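# Open the refrigerator door wide and leave it open

## Task

Swing the refrigerator door to a wide-open position where it stays open without the robot holding it; the door must never be slammed open or shut, and the robot must not fall or finish tilted.

## Robot and tools

Robot: a wheeled base with a central column, a tilting head and two six-joint arms, each with a two-finger gripper. Folded as at the start it measures 0.73 m long, 0.62 m wide and 1.88 m tall, and its front sits 0.40 m ahead of the column. The base drives straight or turns in place; it cannot move sideways.

Frames: base frame has its origin on the floor midway between the drive wheels, under the column, with x forward, y left, z up. left_hand and right_hand are reported in this frame at the point where the fingers meet (tips 8 mm beyond). A hand's z axis points along the fingers (quat_wxyz maps (0,0,1) onto it) and its y axis runs along the opening. The odometry frame is the base frame as it was when the scene began; it counts wheel turns only, so slipping shows up as travel. Heading is positive left, -3.142 to 3.142.

execute_actions: arguments are actions (a list holding one action, or empty to just read state and images) and cameras (cam_head_left, cam_head_right, cam_left_wrist, cam_right_wrist, nav_camera or all; omitted or null means all, [] means none). An action may contain base, joints, speeds.
- base: exactly one key. translate_m is a relative straight drive in metres, forward positive, -3 to 3. rotate_rad is a relative in-place turn in radians, left/counter-clockwise positive, -3.2 to 3.2. Both are offsets from where the base last reported itself.
- joints: one dictionary shared by both arms and head, keyed by joint name, giving absolute targets. Ranges: head_tilt_rad -0.61 to 1.308 (positive looks down); left/right_joint1_rad -2.879 to 2.879; joint2 0 to 3.141; joint3 0 to 3.019; joint4 -1.692 to 1.57; joint5 -1.57 to 1.57 (positive swings hand to robot's right); joint6 -2.094 to 2.094 (positive rolls clockwise seen from behind); left/right_gripper_m 0 to 0.093 metres of fingertip gap. Tolerances for done: head 0.03, joints 1-6 0.045, 0.14, 0.09, 0.055, 0.03, 0.035, gripper 0.003. Joints left out may still push toward old targets.
- speeds: caps for translate_m (0.05 to 0.8 m/s) and rotate_rad (0.1 to 1 rad/s), this action only; arms are not slowed. A base move needing over 8.667 s is refused; no action exceeds 15 s. Unknown keys or out-of-range values make the whole call refused.

Arm geometry (typical): right joint1 1.57 or left joint1 -1.57, with joints 5 and 6 at 0, puts the arm in a vertical plane facing ahead, 0.23 m from the column sideways. With a = j2-0.35, b = 1.05+j2-j3, c = b-j4, the hand point is 0.12+0.39 sin a+0.38 cos b+0.25 cos c m ahead and 1.46+0.39 cos a-0.38 sin b-0.25 sin c m up. Example j2,j3,j4 = 0.93,0.78,0.14 gives 0.60 ahead, 1.21 up. Reality lands up to 5 cm lower and nearer. Reach is about 1 m from the shoulder, lowest about 0.47 m up.

wait: seconds 0 to 10; commands nothing, returns state and images.
zoom_image: camera and region [x0,y0,x1,y1] in pixels from the top-left, at most 504x504, on the latest full image.
finished_scene: scene number (1 or 2); ends it irreversibly and reports success, then gives the next task.

Reading results: base_status and joint_status give how each motion ended. done: reached (base: wheels turned fully, maybe slipping). off_target: stopped short, may still push. contact_stop (base only): a wheel stalled; back off 0.05 m before retrying or turning. time_out: limit reached; joint keeps a target near where it stands and may resume if freed. joint command not followed / not_followed: a safety check withheld arm targets (too close to the other arm, body or an obstacle); move each joint that triggered it at least 0.05 rad back, or move the other arm away. on_its_own lists uncommanded behaviour; held at is a target, not a position. If turned_by_wheels and turned_by_imu differ by over about 4% and 0.05 rad, the base hit or slipped. base_tilt is in degrees, forward/right positive; a forward drop of 0.5 deg during a move means leaning back, so reverse 0.05 m. wheel_motors_off = 1 means overload cut the wheels for 2 s after about 3 s of hard pushing. motor_effort shows the wheel motors in percent, bracket is peak. Motor temperatures lists per-arm joint values; warnings begin at 85 °C and at 100 °C the arm goes limp (OVER-TEMPERATURE FAULT, limit_stop_at_motor_heat). To relieve a blocked, pushing arm, resend its reported joint positions as targets.

Cameras: head cameras 1.47-1.58 m up, pitched down by about head_tilt_rad; straight ahead may be off image centre by up to 0.3 rad. Wrist cameras sit behind the fingertips and look along the fingers, tilted 0.62 rad toward the hand's +x; closed tips end at image centre. nav_camera is at base front, 0.23 m up, looking ahead.

Cautions: approach the handle and door gently, stepping joints about 0.05 rad per call from the last target; tiny changes (under 0.03 rad, or 0.08 for joints 2-3) may not move anything. Never fling or slam the door; it must rest open on its own at the end. Avoid hard base pushes, tipping, arm-on-arm collisions or presses, and long hard pushing that overheats motors. Thinking time lets the scene run on; shorter robot motion time is better.

Each tool is called after "Request:" as a command line: name --argument value for each argument, lists and objects as JSON in quotes; but a table of rows of numbers goes row by row, as --pt "numbers of a row", without its own name.

## Session

Request:
execute_actions --actions '[]'

Scene clock: 0.00 s.
Motor temperatures (°C, as the motors report them): left_arm=[24 25 26 23 26 25] | right_arm=[25 24 25 24 27 25]
base_odometry: x=+0.000 y=+0.000 heading=+0.000 (m, m, rad; odometry frame)
turned_by_wheels: +0.000 (rad since the last result)
turned_by_imu: +0.000 (rad since the last result)
base_tilt: forward=-0.6 right=-0.3 (deg)
base_status: not commanded
joint_positions: head_tilt_rad=+0.858 left_joint1_rad=-1.600 left_joint2_rad=+0.870 left_joint3_rad=+0.381 left_joint4_rad=-0.933 left_joint5_rad=-0.019 left_joint6_rad=-0.080 left_gripper_m=+0.094 right_joint1_rad=+1.575 right_joint2_rad=+0.846 right_joint3_rad=+0.419 right_joint4_rad=-0.969 right_joint5_rad=+0.000 right_joint6_rad=-0.009 right_gripper_m=+0.094
joint_status: not commanded
wheel_motors_off: 0
motor_effort: left_wheel=+3 right_wheel=+0 (%)
left_hand: x=+0.1371 y=+0.2219 z=+1.2548 quat_wxyz=(+0.434, +0.020, -0.901, -0.018) (m; base frame)
right_hand: x=+0.1567 y=-0.2245 z=+1.2559 quat_wxyz=(+0.423, +0.006, -0.906, -0.003) (m; base frame)
pictures: cam_head_left, cam_head_right, cam_left_wrist, cam_right_wrist, nav_camera
Images, in order (width x height): cam_head_left 672x504, cam_head_right 672x504, cam_left_wrist 504x504, cam_right_wrist 504x504, nav_camera 672x504.

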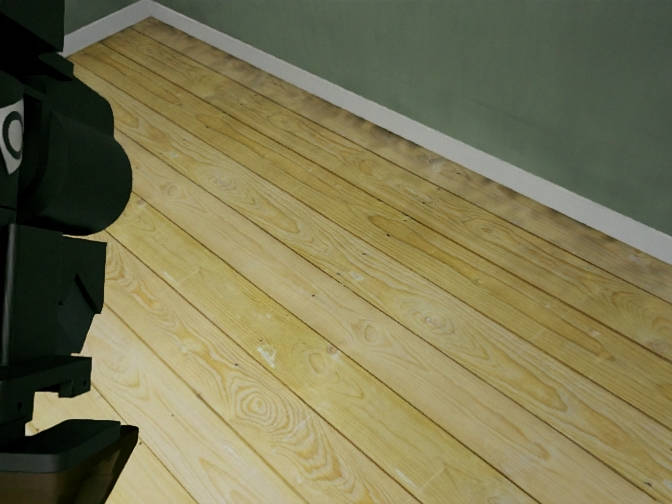

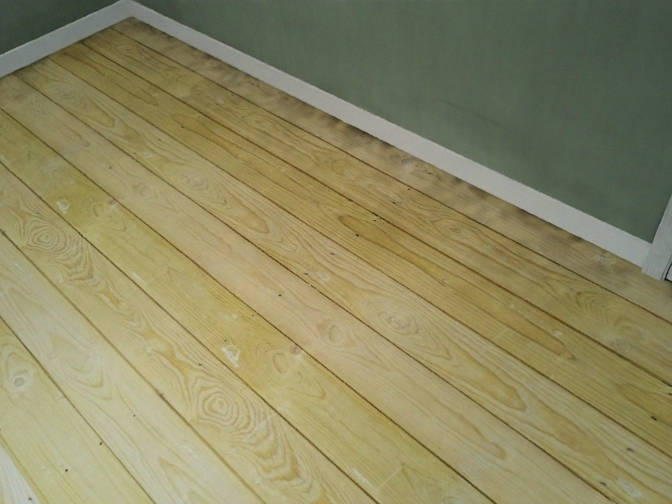

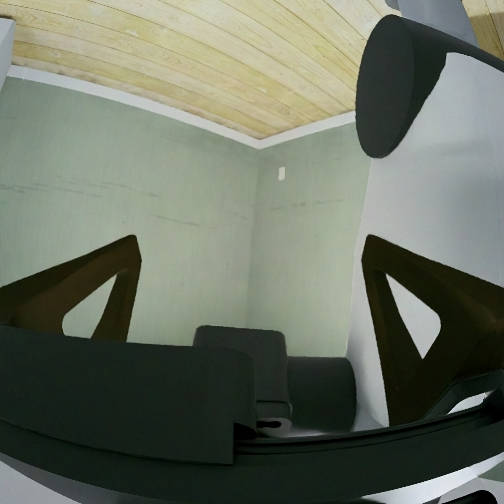

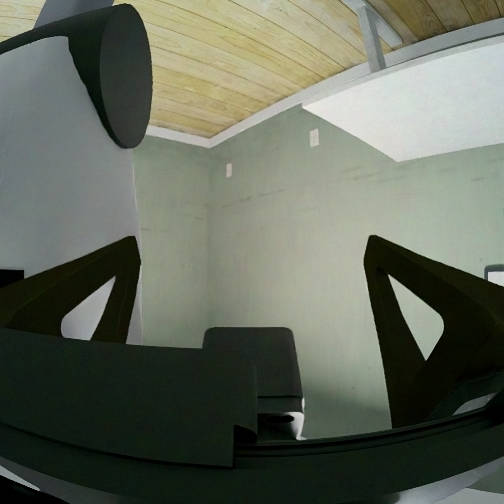

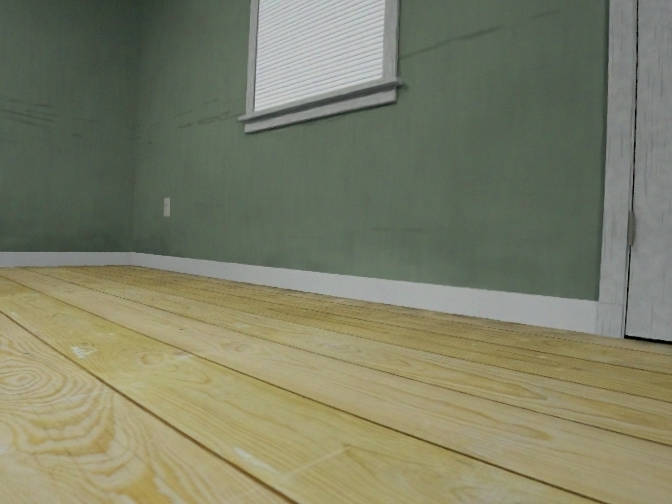

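Request:
execute_actions --actions '[{"base":{"rotate_rad":1.5},"joints":{"head_tilt_rad":0.3}}]' --cameras '["cam_head_left","cam_head_right","nav_camera"]'

Scene clock: 9.40 s.
Motor temperatures (°C, as the motors report them): left_arm=[24 25 26 23 26 25] | right_arm=[25 24 25 24 27 25]
base_odometry: x=+0.000 y=+0.000 heading=+1.500 (m, m, rad; odometry frame)
turned_by_wheels: +1.500 (rad since the last result)
turned_by_imu: +1.490 (rad since the last result)
base_tilt: forward=-0.6 right=-0.2 (deg)
base_status: done
joint_positions: head_tilt_rad=+0.319 left_joint1_rad=-1.600 left_joint2_rad=+0.870 left_joint3_rad=+0.381 left_joint4_rad=-0.933 left_joint5_rad=-0.019 left_joint6_rad=-0.080 left_gripper_m=+0.094 right_joint1_rad=+1.575 right_joint2_rad=+0.846 right_joint3_rad=+0.419 right_joint4_rad=-0.969 right_joint5_rad=+0.000 right_joint6_rad=-0.009 right_gripper_m=+0.094
joint_status: all done
wheel_motors_off: 0
motor_effort: left_wheel=-3(42) right_wheel=+3(28) (%)
left_hand: x=+0.1371 y=+0.2219 z=+1.2548 quat_wxyz=(+0.434, +0.020, -0.901, -0.018) (m; base frame)
right_hand: x=+0.1567 y=-0.2245 z=+1.2559 quat_wxyz=(+0.423, +0.006, -0.906, -0.003) (m; base frame)
pictures: cam_head_left, cam_head_right, nav_camera
Images, in order (width x height): cam_head_left 672x504, cam_head_right 672x504, nav_camera 672x504.

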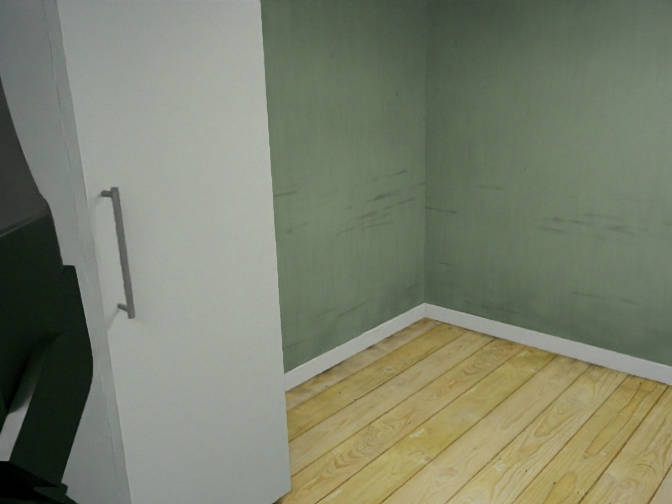

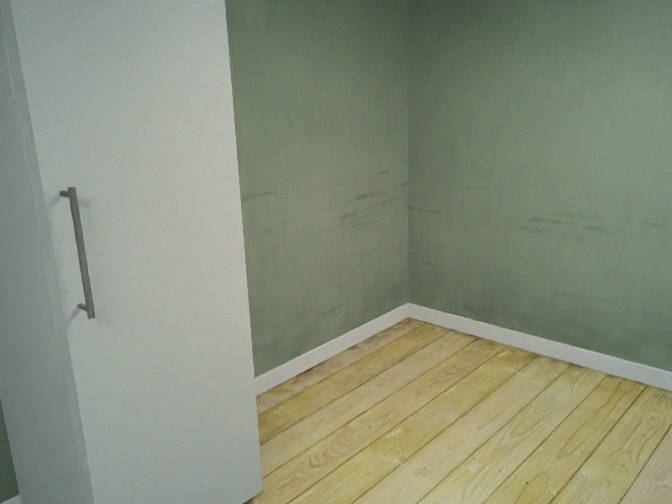

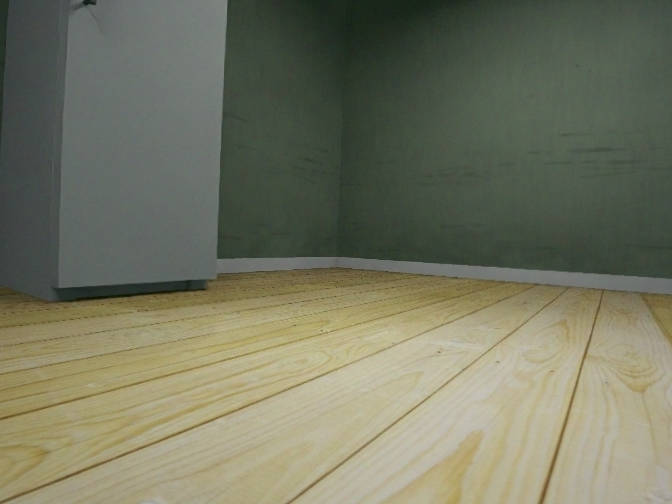

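Request:
execute_actions --actions '[{"base":{"translate_m":1.1}}]' --cameras '["nav_camera"]'

Request:
execute_actions --actions '[{"base":{"rotate_rad":0.94}}]' --cameras '["cam_head_left","cam_head_right","nav_camera"]'

Scene clock: 31.90 s.
Motor temperatures (°C, as the motors report them): left_arm=[24 25 26 23 26 25] | right_arm=[25 24 25 24 27 25]
base_odometry: x=+0.078 y=+1.097 heading=+1.500 (m, m, rad; odometry frame)
turned_by_wheels: +0.000 (rad since the last result)
turned_by_imu: -0.004 (rad since the last result)
base_tilt: forward=-0.6 right=-0.2 (deg)
base_status: done
joint_positions: head_tilt_rad=+0.319 left_joint1_rad=-1.600 left_joint2_rad=+0.870 left_joint3_rad=+0.381 left_joint4_rad=-0.933 left_joint5_rad=-0.019 left_joint6_rad=-0.080 left_gripper_m=+0.094 right_joint1_rad=+1.575 right_joint2_rad=+0.846 right_joint3_rad=+0.419 right_joint4_rad=-0.969 right_joint5_rad=+0.000 right_joint6_rad=-0.009 right_gripper_m=+0.094
joint_status: not commanded
wheel_motors_off: 0
motor_effort: left_wheel=-1(64) right_wheel=-1(64) (%)
left_hand: x=+0.1373 y=+0.2219 z=+1.2547 quat_wxyz=(+0.434, +0.020, -0.901, -0.018) (m; base frame)
right_hand: x=+0.1569 y=-0.2245 z=+1.2558 quat_wxyz=(+0.423, +0.006, -0.906, -0.003) (m; base frame)
pictures: nav_camera
Images, in order (width x height): nav_camera 672x504.

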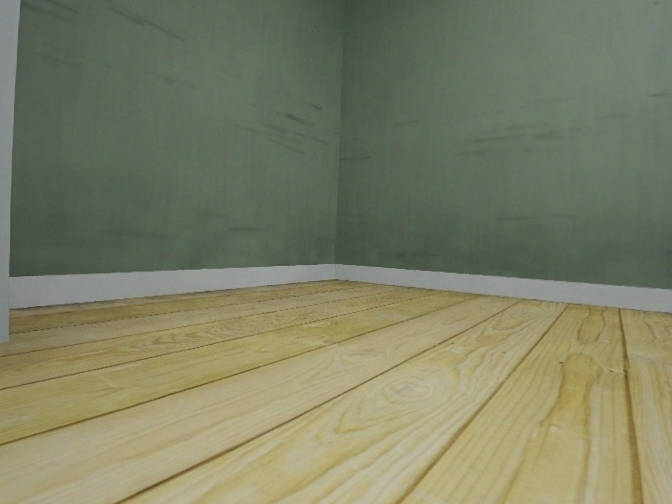

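Scene clock: 34.17 s.
Motor temperatures (°C, as the motors report them): left_arm=[24 25 26 23 26 25] | right_arm=[25 24 25 24 27 25]
base_odometry: x=+0.078 y=+1.097 heading=+2.439 (m, m, rad; odometry frame)
turned_by_wheels: +0.940 (rad since the last result)
turned_by_imu: +0.930 (rad since the last result)
base_tilt: forward=-0.6 right=-0.2 (deg)
base_status: done
joint_positions: head_tilt_rad=+0.319 left_joint1_rad=-1.600 left_joint2_rad=+0.870 left_joint3_rad=+0.381 left_joint4_rad=-0.933 left_joint5_rad=-0.019 left_joint6_rad=-0.080 left_gripper_m=+0.094 right_joint1_rad=+1.575 right_joint2_rad=+0.846 right_joint3_rad=+0.419 right_joint4_rad=-0.969 right_joint5_rad=+0.000 right_joint6_rad=-0.009 right_gripper_m=+0.094
joint_status: not commanded
wheel_motors_off: 0
motor_effort: left_wheel=-3(55) right_wheel=+3(47) (%)
left_hand: x=+0.1373 y=+0.2219 z=+1.2547 quat_wxyz=(+0.434, +0.020, -0.901, -0.018) (m; base frame)
right_hand: x=+0.1569 y=-0.2245 z=+1.2558 quat_wxyz=(+0.423, +0.006, -0.906, -0.003) (m; base frame)
pictures: cam_head_left, cam_head_right, nav_camera
Images, in order (width x height): cam_head_left 672x504, cam_head_right 672x504, nav_camera 672x504.

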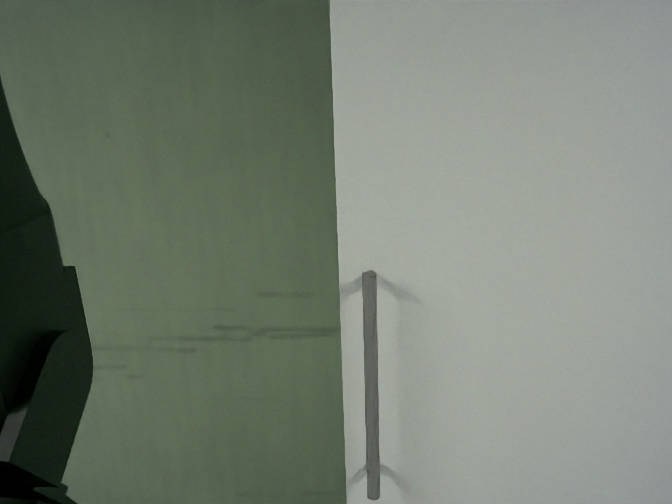

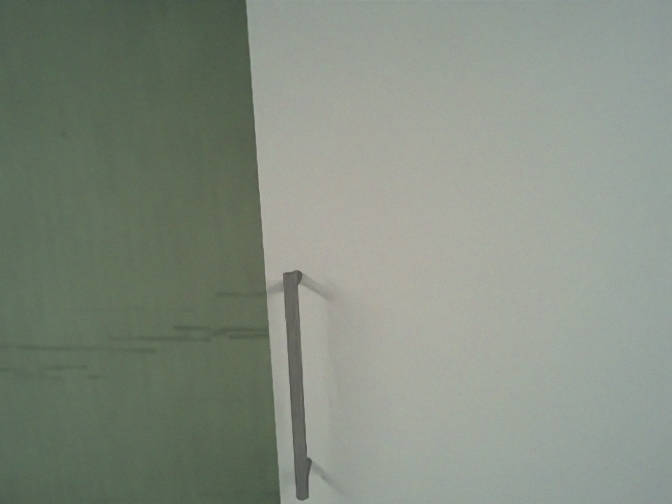

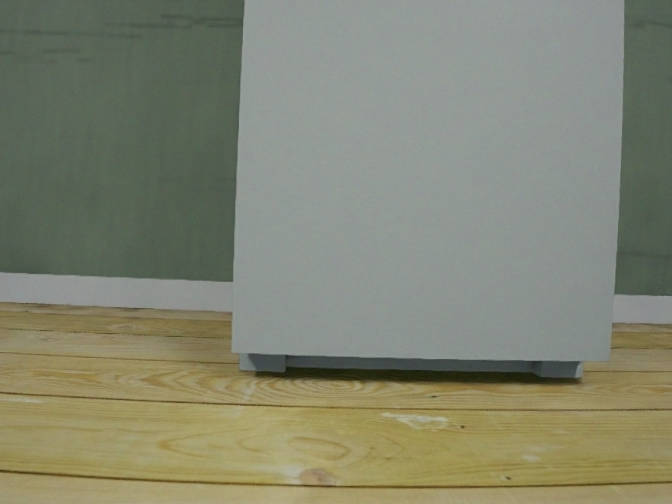

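Request:
execute_actions --actions '[{"base":{"rotate_rad":0.36},"joints":{"head_tilt_rad":0.55,"right_joint2_rad":1.65,"right_joint3_rad":1.10,"right_joint4_rad":1.3,"right_joint1_rad":1.57}}]'

Scene clock: 66.80 s.
Motor temperatures (°C, as the motors report them): left_arm=[24 25 26 23 26 25] | right_arm=[25 24 25 24 27 25]
base_odometry: x=+0.078 y=+1.097 heading=+2.799 (m, m, rad; odometry frame)
turned_by_wheels: +0.359 (rad since the last result)
turned_by_imu: +0.356 (rad since the last result)
base_tilt: forward=-0.5 right=-0.3 (deg)
base_status: done
joint_positions: head_tilt_rad=+0.554 left_joint1_rad=-1.600 left_joint2_rad=+0.870 left_joint3_rad=+0.381 left_joint4_rad=-0.933 left_joint5_rad=-0.019 left_joint6_rad=-0.080 left_gripper_m=+0.094 right_joint1_rad=+1.575 right_joint2_rad=+1.654 right_joint3_rad=+1.099 right_joint4_rad=+1.277 right_joint5_rad=+0.000 right_joint6_rad=-0.009 right_gripper_m=+0.094
joint_status: all done
wheel_motors_off: 0
motor_effort: left_wheel=-3(28) right_wheel=+5(28) (%)
left_hand: x=+0.1373 y=+0.2219 z=+1.2547 quat_wxyz=(+0.434, +0.020, -0.901, -0.018) (m; base frame)
right_hand: x=+0.7163 y=-0.2227 z=+1.0955 quat_wxyz=(-0.583, +0.004, -0.812, +0.000) (m; base frame)
pictures: cam_head_left, cam_head_right, cam_left_wrist, cam_right_wrist, nav_camera
Images, in order (width x height): cam_head_left 672x504, cam_head_right 672x504, cam_left_wrist 504x504, cam_right_wrist 504x504, nav_camera 672x504.

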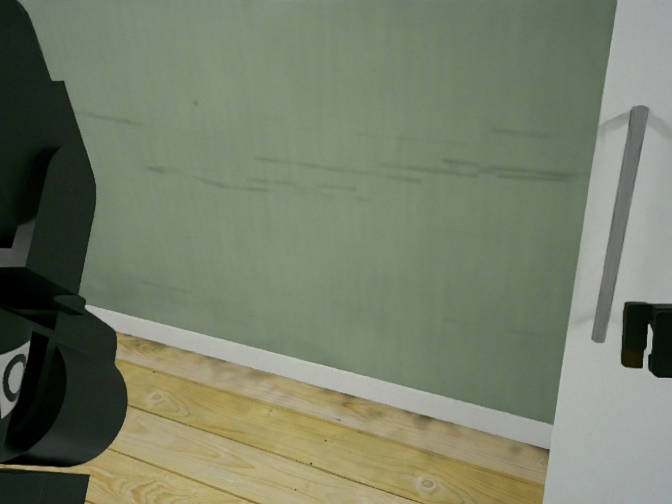

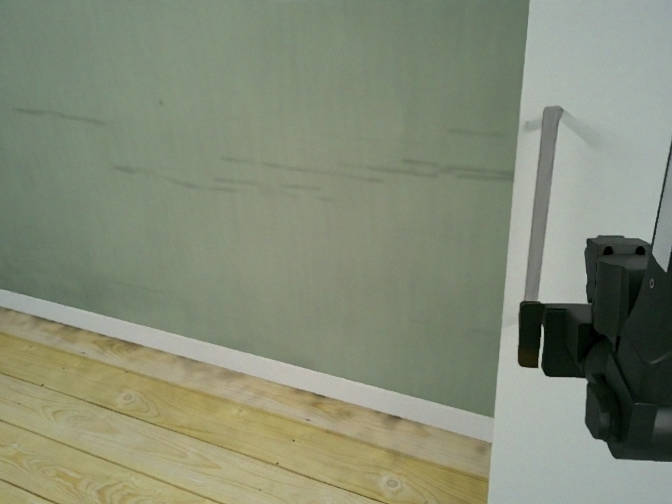

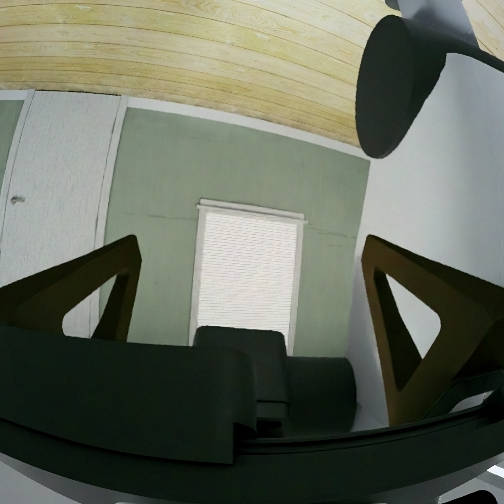

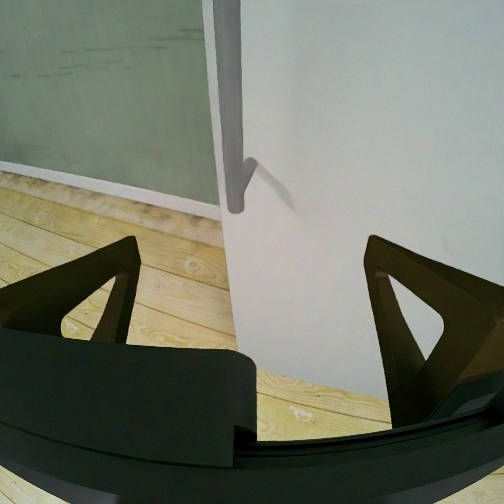

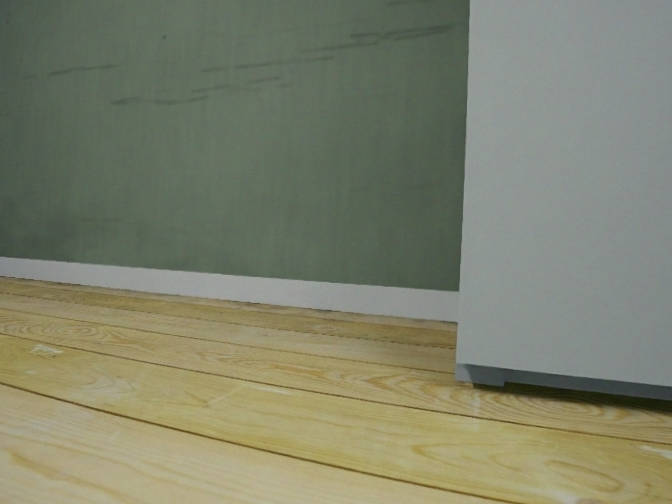

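Request:
execute_actions --actions '[{"base":{"translate_m":0.12},"speeds":{"translate_m":0.15}}]' --cameras '["cam_head_right","cam_right_wrist"]'

Scene clock: 75.67 s.
Motor temperatures (°C, as the motors report them): left_arm=[24 25 26 23 26 25] | right_arm=[25 25 25 24 27 25]
base_odometry: x=-0.035 y=+1.138 heading=+2.800 (m, m, rad; odometry frame)
turned_by_wheels: +0.001 (rad since the last result)
turned_by_imu: -0.001 (rad since the last result)
base_tilt: forward=-0.5 right=-0.2 (deg)
base_status: done
joint_positions: head_tilt_rad=+0.554 left_joint1_rad=-1.600 left_joint2_rad=+0.870 left_joint3_rad=+0.381 left_joint4_rad=-0.933 left_joint5_rad=-0.019 left_joint6_rad=-0.080 left_gripper_m=+0.094 right_joint1_rad=+1.575 right_joint2_rad=+1.654 right_joint3_rad=+1.100 right_joint4_rad=+1.277 right_joint5_rad=+0.000 right_joint6_rad=-0.009 right_gripper_m=+0.094
joint_status: not commanded
wheel_motors_off: 0
motor_effort: left_wheel=+4(54) right_wheel=-2(60) (%)
left_hand: x=+0.1371 y=+0.2219 z=+1.2548 quat_wxyz=(+0.434, +0.020, -0.901, -0.018) (m; base frame)
right_hand: x=+0.7170 y=-0.2227 z=+1.0958 quat_wxyz=(-0.584, +0.004, -0.812, +0.000) (m; base frame)
pictures: cam_head_right, cam_right_wrist
Images, in order (width x height): cam_head_right 672x504, cam_right_wrist 504x504.

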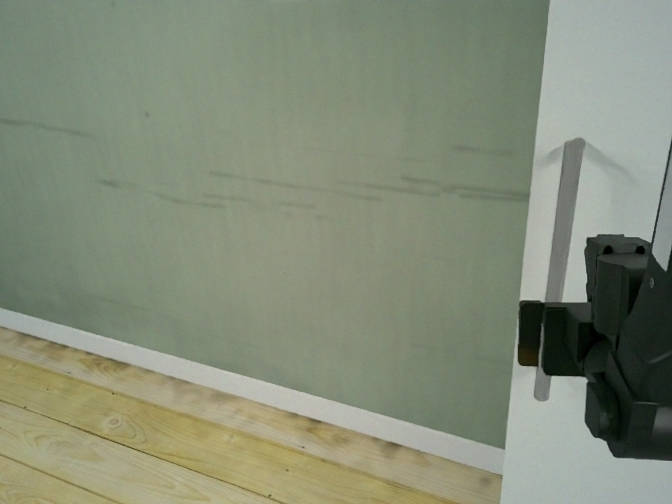

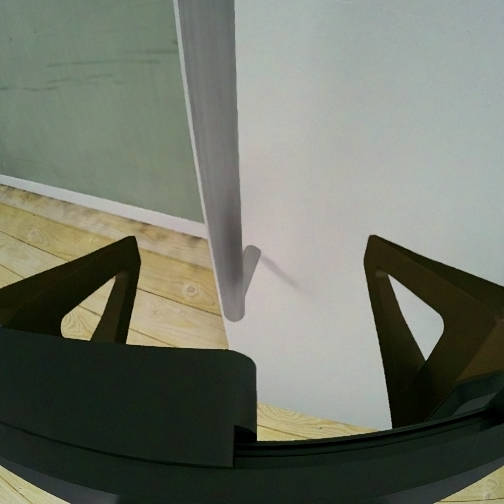

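Request:
execute_actions --actions '[{"base":{"translate_m":0.06},"speeds":{"translate_m":0.1}}]' --cameras '["cam_right_wrist"]'

Request:
execute_actions --actions '[{"joints":{"right_gripper_m":0.0}}]' --cameras '["cam_head_right","cam_right_wrist"]'

Scene clock: 89.90 s.
Motor temperatures (°C, as the motors report them): left_arm=[24 26 26 23 26 25] | right_arm=[25 26 25 25 27 25]
base_odometry: x=-0.092 y=+1.158 heading=+2.801 (m, m, rad; odometry frame)
turned_by_wheels: +0.001 (rad since the last result)
turned_by_imu: -0.001 (rad since the last result)
base_tilt: forward=-0.6 right=-0.3 (deg)
base_status: done
joint_positions: head_tilt_rad=+0.554 left_joint1_rad=-1.600 left_joint2_rad=+0.870 left_joint3_rad=+0.379 left_joint4_rad=-0.933 left_joint5_rad=-0.019 left_joint6_rad=-0.080 left_gripper_m=+0.094 right_joint1_rad=+1.575 right_joint2_rad=+1.654 right_joint3_rad=+1.101 right_joint4_rad=+1.278 right_joint5_rad=+0.000 right_joint6_rad=-0.009 right_gripper_m=+0.094
joint_status: not commanded
wheel_motors_off: 0
motor_effort: left_wheel=+1(56) right_wheel=-1(48) (%)
left_hand: x=+0.1363 y=+0.2220 z=+1.2550 quat_wxyz=(+0.435, +0.020, -0.900, -0.018) (m; base frame)
right_hand: x=+0.7173 y=-0.2227 z=+1.0961 quat_wxyz=(-0.584, +0.004, -0.812, +0.000) (m; base frame)
pictures: cam_right_wrist
Images, in order (width x height): cam_right_wrist 504x504.

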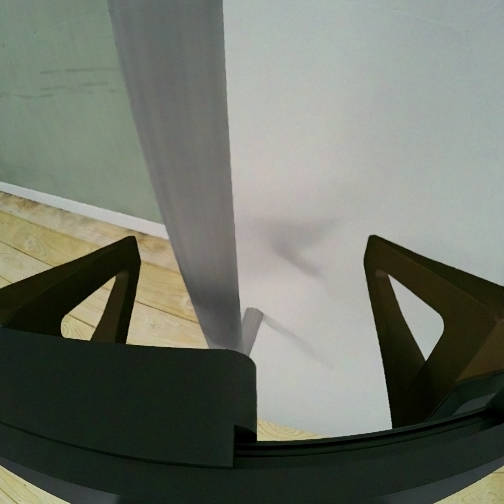

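Scene clock: 90.67 s.
Motor temperatures (°C, as the motors report them): left_arm=[24 26 26 23 26 25] | right_arm=[25 26 25 25 27 25]
base_odometry: x=-0.092 y=+1.158 heading=+2.801 (m, m, rad; odometry frame)
turned_by_wheels: +0.000 (rad since the last result)
turned_by_imu: +0.000 (rad since the last result)
base_tilt: forward=-0.6 right=-0.2 (deg)
base_status: not commanded
joint_positions: head_tilt_rad=+0.554 left_joint1_rad=-1.600 left_joint2_rad=+0.870 left_joint3_rad=+0.379 left_joint4_rad=-0.933 left_joint5_rad=-0.019 left_joint6_rad=-0.080 left_gripper_m=+0.094 right_joint1_rad=+1.594 right_joint2_rad=+1.654 right_joint3_rad=+1.101 right_joint4_rad=+1.278 right_joint5_rad=-0.011 right_joint6_rad=-0.020 right_gripper_m=+0.017
joint_status: right_gripper_m off_target (ended at +0.017, target +0.000)
wheel_motors_off: 0
motor_effort: left_wheel=+7(6) right_wheel=-9(7) (%)
left_hand: x=+0.1363 y=+0.2220 z=+1.2550 quat_wxyz=(+0.435, +0.020, -0.900, -0.018) (m; base frame)
right_hand: x=+0.7174 y=-0.2091 z=+1.0963 quat_wxyz=(-0.585, +0.010, -0.811, -0.010) (m; base frame)
pictures: cam_head_right, cam_right_wrist
Images, in order (width x height): cam_head_right 672x504, cam_right_wrist 504x504.

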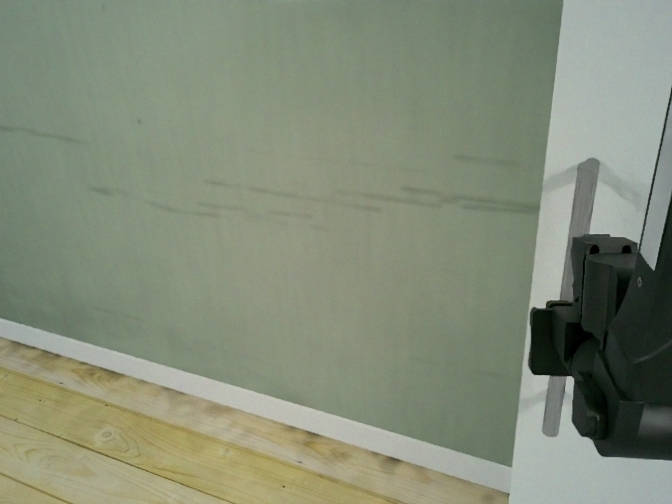

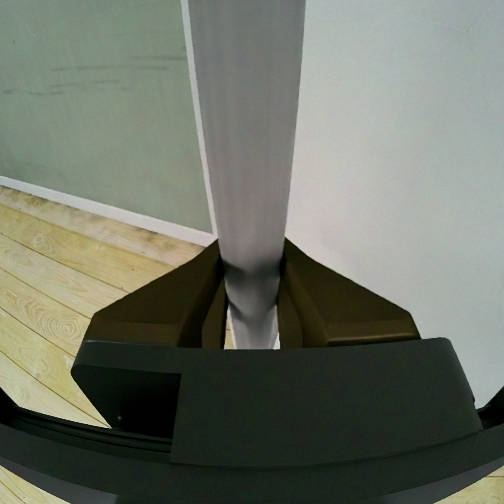

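Request:
execute_actions --actions '[{"base":{"translate_m":-0.15},"speeds":{"translate_m":0.05}}]' --cameras '["cam_head_right","cam_right_wrist","nav_camera"]'

Scene clock: 101.43 s.
Motor temperatures (°C, as the motors report them): left_arm=[24 26 26 23 26 25] | right_arm=[25 26 25 25 27 25]
base_odometry: x=+0.050 y=+1.108 heading=+2.800 (m, m, rad; odometry frame)
turned_by_wheels: -0.001 (rad since the last result)
turned_by_imu: -0.004 (rad since the last result)
base_tilt: forward=-0.6 right=-0.2 (deg)
base_status: done
joint_positions: head_tilt_rad=+0.554 left_joint1_rad=-1.600 left_joint2_rad=+0.870 left_joint3_rad=+0.378 left_joint4_rad=-0.933 left_joint5_rad=-0.019 left_joint6_rad=-0.080 left_gripper_m=+0.094 right_joint1_rad=+1.585 right_joint2_rad=+1.652 right_joint3_rad=+1.098 right_joint4_rad=+1.276 right_joint5_rad=-0.004 right_joint6_rad=-0.017 right_gripper_m=+0.000
joint_status: not commanded
wheel_motors_off: 0
on_its_own: right_gripper_m moved -0.017 to your old target +0.000
motor_effort: left_wheel=-2(43) right_wheel=+1(42) (%)
left_hand: x=+0.1359 y=+0.2220 z=+1.2552 quat_wxyz=(+0.435, +0.020, -0.900, -0.018) (m; base frame)
right_hand: x=+0.7165 y=-0.2159 z=+1.0964 quat_wxyz=(-0.583, +0.008, -0.812, -0.004) (m; base frame)
pictures: cam_head_right, cam_right_wrist, nav_camera
Images, in order (width x height): cam_head_right 672x504, cam_right_wrist 504x504, nav_camera 672x504.

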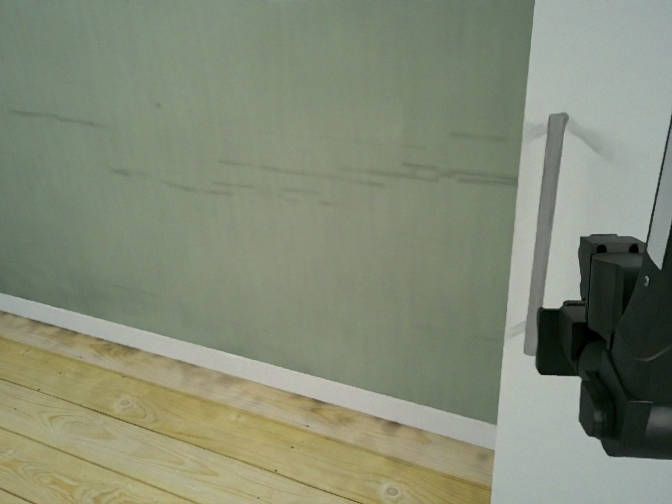

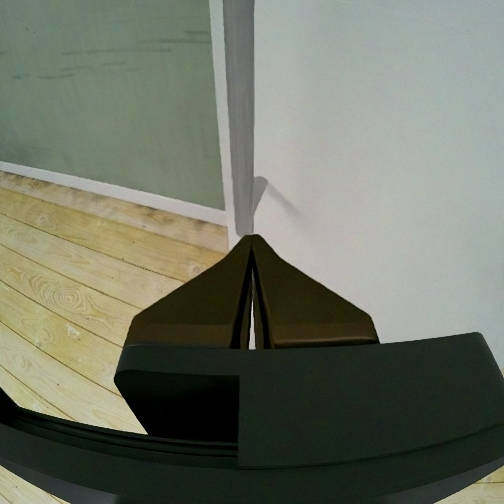

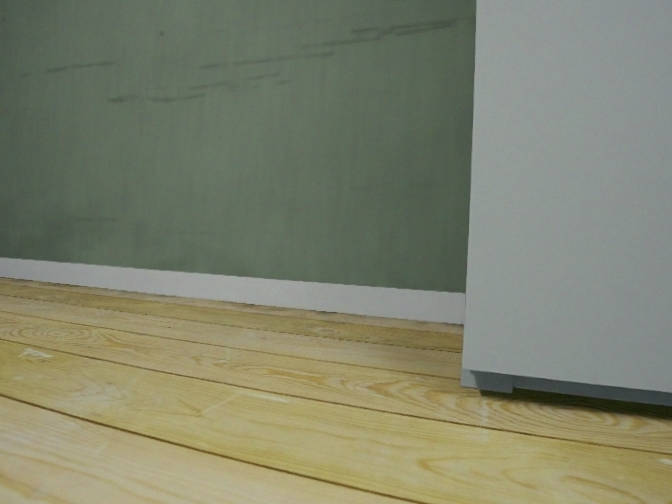

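Request:
execute_actions --actions '[{"joints":{"right_gripper_m":0.093,"right_joint4_rad":1.5,"right_joint1_rad":1.61,"right_joint2_rad":1.75,"right_joint3_rad":1.18}}]' --cameras '["cam_right_wrist"]'

Request:
execute_actions --actions '[{"base":{"translate_m":0.14},"speeds":{"translate_m":0.12}}]' --cameras '["cam_head_right","cam_right_wrist"]'

Scene clock: 119.40 s.
Motor temperatures (°C, as the motors report them): left_arm=[24 26 26 23 26 25] | right_arm=[25 27 25 25 27 25]
base_odometry: x=+0.050 y=+1.108 heading=+2.800 (m, m, rad; odometry frame)
turned_by_wheels: +0.000 (rad since the last result)
turned_by_imu: -0.002 (rad since the last result)
base_tilt: forward=-0.6 right=-0.3 (deg)
base_status: not commanded
joint_positions: head_tilt_rad=+0.554 left_joint1_rad=-1.600 left_joint2_rad=+0.870 left_joint3_rad=+0.378 left_joint4_rad=-0.933 left_joint5_rad=-0.019 left_joint6_rad=-0.080 left_gripper_m=+0.094 right_joint1_rad=+1.597 right_joint2_rad=+1.740 right_joint3_rad=+1.181 right_joint4_rad=+1.475 right_joint5_rad=-0.004 right_joint6_rad=-0.017 right_gripper_m=+0.093
joint_status: all done
wheel_motors_off: 0
motor_effort: left_wheel=-1(2) right_wheel=+4(2) (%)
left_hand: x=+0.1359 y=+0.2220 z=+1.2552 quat_wxyz=(+0.435, +0.020, -0.900, -0.018) (m; base frame)
right_hand: x=+0.7329 y=-0.2086 z=+1.1102 quat_wxyz=(-0.659, +0.005, -0.752, -0.008) (m; base frame)
pictures: cam_right_wrist
Images, in order (width x height): cam_right_wrist 504x504.

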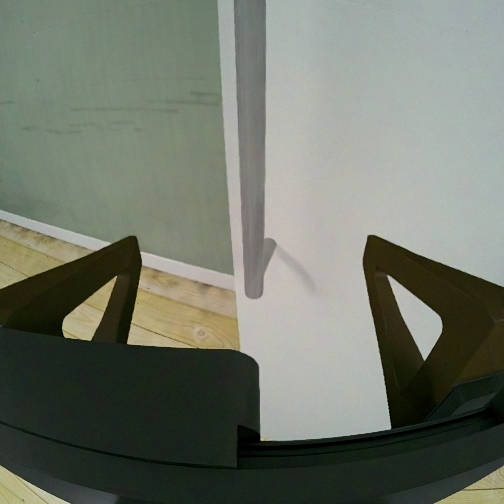

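Scene clock: 121.53 s.
Motor temperatures (°C, as the motors report them): left_arm=[24 26 26 23 26 25] | right_arm=[25 27 25 25 27 25]
base_odometry: x=-0.082 y=+1.154 heading=+2.801 (m, m, rad; odometry frame)
turned_by_wheels: +0.001 (rad since the last result)
turned_by_imu: +0.000 (rad since the last result)
base_tilt: forward=-0.5 right=-0.3 (deg)
base_status: done
joint_positions: head_tilt_rad=+0.554 left_joint1_rad=-1.600 left_joint2_rad=+0.870 left_joint3_rad=+0.379 left_joint4_rad=-0.933 left_joint5_rad=-0.019 left_joint6_rad=-0.080 left_gripper_m=+0.094 right_joint1_rad=+1.598 right_joint2_rad=+1.740 right_joint3_rad=+1.180 right_joint4_rad=+1.477 right_joint5_rad=-0.004 right_joint6_rad=-0.017 right_gripper_m=+0.093
joint_status: not commanded
wheel_motors_off: 0
motor_effort: left_wheel=+2(74) right_wheel=-1(48) (%)
left_hand: x=+0.1363 y=+0.2220 z=+1.2550 quat_wxyz=(+0.435, +0.020, -0.900, -0.018) (m; base frame)
right_hand: x=+0.7326 y=-0.2079 z=+1.1103 quat_wxyz=(-0.660, +0.005, -0.751, -0.009) (m; base frame)
pictures: cam_head_right, cam_right_wrist
Images, in order (width x height): cam_head_right 672x504, cam_right_wrist 504x504.

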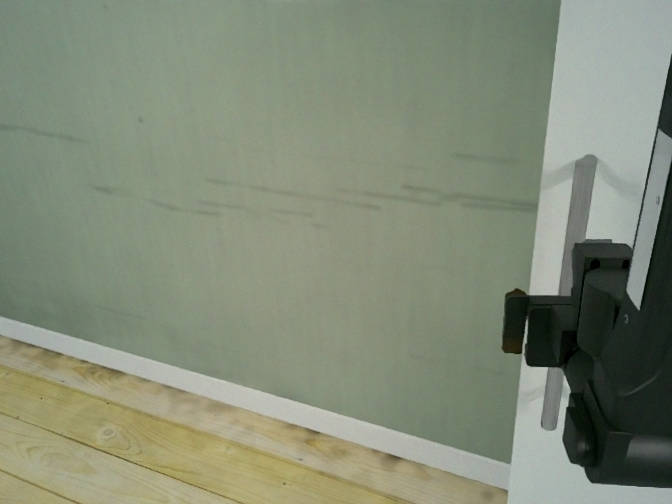

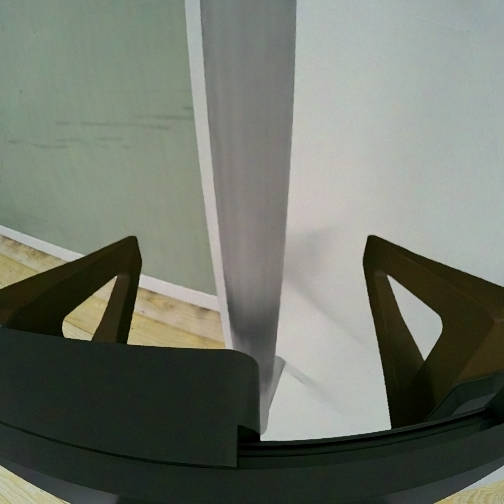

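Half close, then go deeper.

Request:
execute_actions --actions '[{"base":{"translate_m":0.03},"joints":{"right_gripper_m":0.045},"speeds":{"translate_m":0.05}}]' --cameras '["cam_right_wrist"]'

Request:
execute_actions --actions '[{"joints":{"right_gripper_m":0.0}}]' --cameras '["cam_right_wrist"]'

Request:
execute_actions --actions '[{"base":{"translate_m":-0.04},"speeds":{"translate_m":0.05}}]' --cameras '["cam_right_wrist","nav_camera"]'

Scene clock: 132.63 s.
Motor temperatures (°C, as the motors report them): left_arm=[24 26 26 23 26 25] | right_arm=[25 27 25 25 27 25]
base_odometry: x=-0.110 y=+1.164 heading=+2.801 (m, m, rad; odometry frame)
turned_by_wheels: +0.001 (rad since the last result)
turned_by_imu: -0.001 (rad since the last result)
base_tilt: forward=-0.5 right=-0.3 (deg)
base_status: done
joint_positions: head_tilt_rad=+0.554 left_joint1_rad=-1.600 left_joint2_rad=+0.870 left_joint3_rad=+0.379 left_joint4_rad=-0.933 left_joint5_rad=-0.019 left_joint6_rad=-0.080 left_gripper_m=+0.094 right_joint1_rad=+1.599 right_joint2_rad=+1.741 right_joint3_rad=+1.168 right_joint4_rad=+1.484 right_joint5_rad=-0.003 right_joint6_rad=-0.016 right_gripper_m=+0.045
joint_status: all done
wheel_motors_off: 0
motor_effort: left_wheel=+3(44) right_wheel=-1(41) (%)
left_hand: x=+0.1363 y=+0.2220 z=+1.2550 quat_wxyz=(+0.435, +0.020, -0.900, -0.018) (m; base frame)
right_hand: x=+0.7275 y=-0.2071 z=+1.1087 quat_wxyz=(-0.657, +0.004, -0.753, -0.010) (m; base frame)
pictures: cam_right_wrist
Images, in order (width x height): cam_right_wrist 504x504.

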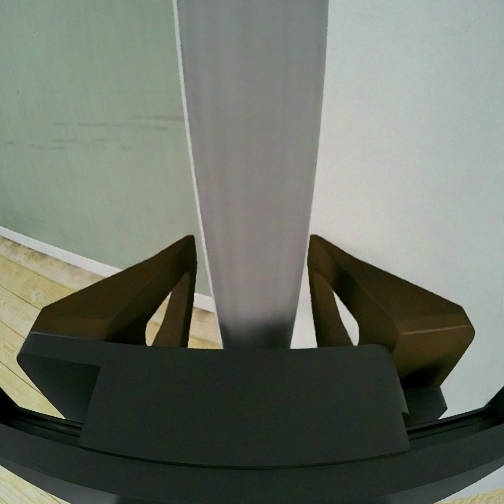

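Scene clock: 133.23 s.
Motor temperatures (°C, as the motors report them): left_arm=[24 26 26 23 26 25] | right_arm=[25 27 25 25 27 25]
base_odometry: x=-0.110 y=+1.164 heading=+2.801 (m, m, rad; odometry frame)
turned_by_wheels: +0.000 (rad since the last result)
turned_by_imu: +0.000 (rad since the last result)
base_tilt: forward=-0.6 right=-0.3 (deg)
base_status: not commanded
joint_positions: head_tilt_rad=+0.554 left_joint1_rad=-1.600 left_joint2_rad=+0.870 left_joint3_rad=+0.379 left_joint4_rad=-0.933 left_joint5_rad=-0.019 left_joint6_rad=-0.080 left_gripper_m=+0.094 right_joint1_rad=+1.599 right_joint2_rad=+1.741 right_joint3_rad=+1.168 right_joint4_rad=+1.484 right_joint5_rad=+0.003 right_joint6_rad=-0.026 right_gripper_m=+0.014
joint_status: right_gripper_m off_target (ended at +0.014, target +0.000)
wheel_motors_off: 0
motor_effort: left_wheel=+3(1) right_wheel=-1(0) (%)
left_hand: x=+0.1363 y=+0.2220 z=+1.2550 quat_wxyz=(+0.435, +0.020, -0.900, -0.018) (m; base frame)
right_hand: x=+0.7275 y=-0.2084 z=+1.1086 quat_wxyz=(-0.657, +0.006, -0.754, -0.004) (m; base frame)
pictures: cam_right_wrist
Images, in order (width x height): cam_right_wrist 504x504.

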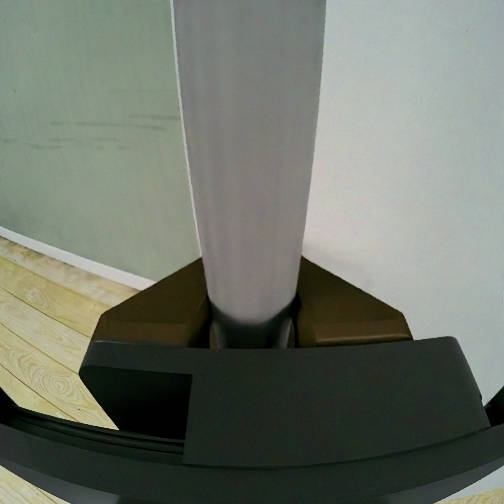

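Scene clock: 134.80 s.
Motor temperatures (°C, as the motors report them): left_arm=[24 26 26 23 26 25] | right_arm=[25 27 25 25 27 25]
base_odometry: x=-0.073 y=+1.151 heading=+2.801 (m, m, rad; odometry frame)
turned_by_wheels: +0.000 (rad since the last result)
turned_by_imu: -0.001 (rad since the last result)
base_tilt: forward=-0.6 right=-0.2 (deg)
base_status: done
joint_positions: head_tilt_rad=+0.554 left_joint1_rad=-1.600 left_joint2_rad=+0.870 left_joint3_rad=+0.379 left_joint4_rad=-0.933 left_joint5_rad=-0.019 left_joint6_rad=-0.080 left_gripper_m=+0.094 right_joint1_rad=+1.599 right_joint2_rad=+1.752 right_joint3_rad=+1.270 right_joint4_rad=+1.420 right_joint5_rad=+0.003 right_joint6_rad=-0.027 right_gripper_m=+0.014
joint_status: not commanded
wheel_motors_off: 0
motor_effort: left_wheel=-12(41) right_wheel=-10(40) (%)
left_hand: x=+0.1361 y=+0.2220 z=+1.2551 quat_wxyz=(+0.435, +0.020, -0.900, -0.018) (m; base frame)
right_hand: x=+0.7637 y=-0.2080 z=+1.1107 quat_wxyz=(-0.667, +0.006, -0.745, -0.004) (m; base frame)
pictures: cam_right_wrist, nav_camera
Images, in order (width x height): cam_right_wrist 504x504, nav_camera 672x504.

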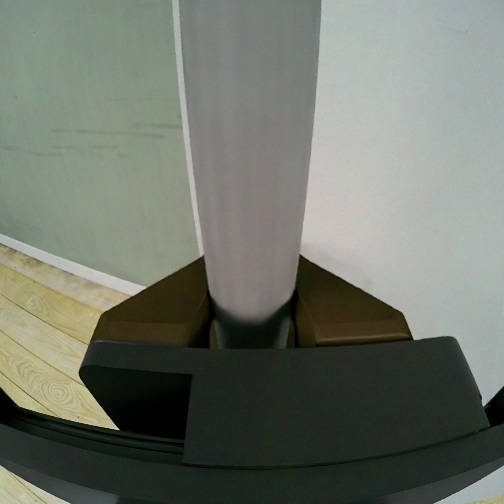

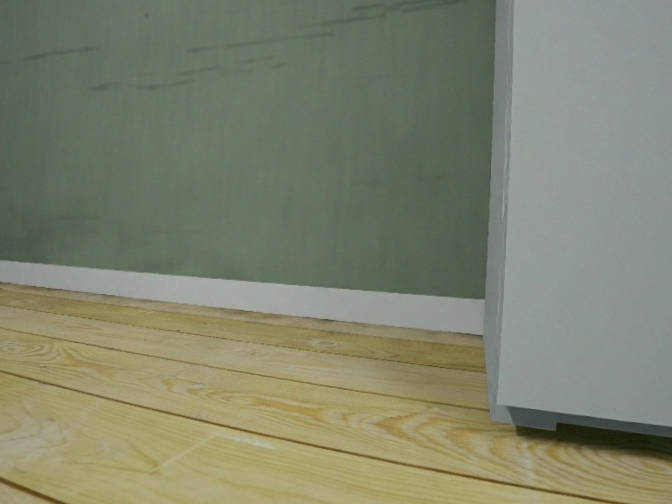

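Request:
execute_actions --actions '[{"base":{"translate_m":-0.06},"speeds":{"translate_m":0.05}}]' --cameras '["cam_right_wrist","nav_camera"]'

Scene clock: 140.67 s.
Motor temperatures (°C, as the motors report them): left_arm=[24 26 26 23 26 25] | right_arm=[25 27 26 25 27 25]
base_odometry: x=-0.018 y=+1.132 heading=+2.801 (m, m, rad; odometry frame)
turned_by_wheels: +0.000 (rad since the last result)
turned_by_imu: -0.002 (rad since the last result)
base_tilt: forward=-0.5 right=-0.2 (deg)
base_status: done
joint_positions: head_tilt_rad=+0.554 left_joint1_rad=-1.600 left_joint2_rad=+0.870 left_joint3_rad=+0.379 left_joint4_rad=-0.933 left_joint5_rad=-0.019 left_joint6_rad=-0.080 left_gripper_m=+0.094 right_joint1_rad=+1.599 right_joint2_rad=+1.732 right_joint3_rad=+1.315 right_joint4_rad=+1.403 right_joint5_rad=+0.003 right_joint6_rad=-0.026 right_gripper_m=+0.018
joint_status: not commanded
wheel_motors_off: 0
motor_effort: left_wheel=-12(56) right_wheel=-9(48) (%)
left_hand: x=+0.1363 y=+0.2220 z=+1.2550 quat_wxyz=(+0.435, +0.020, -0.900, -0.018) (m; base frame)
right_hand: x=+0.7881 y=-0.2081 z=+1.1319 quat_wxyz=(-0.685, +0.005, -0.728, -0.004) (m; base frame)
pictures: cam_right_wrist, nav_camera
Images, in order (width x height): cam_right_wrist 504x504, nav_camera 672x504.

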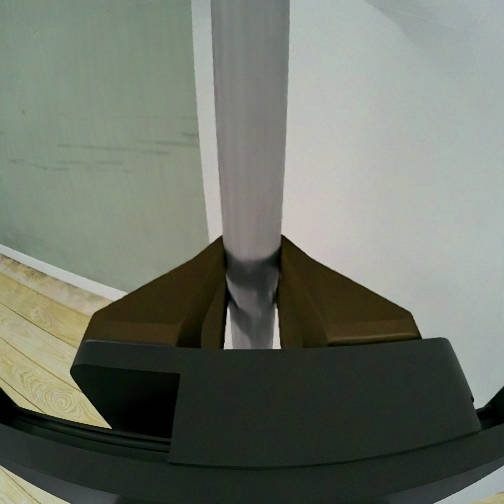

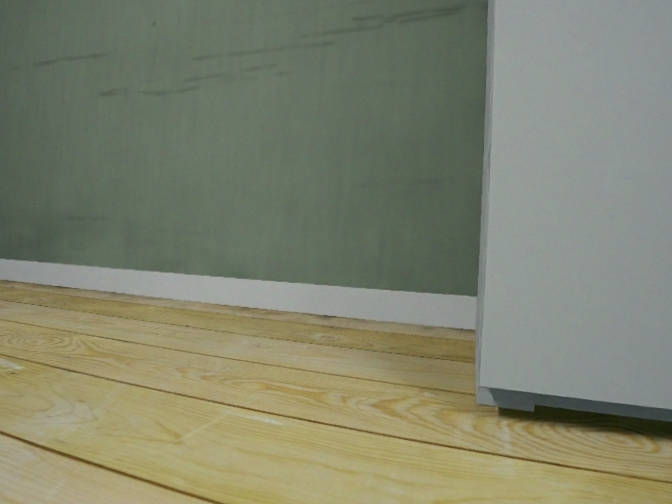

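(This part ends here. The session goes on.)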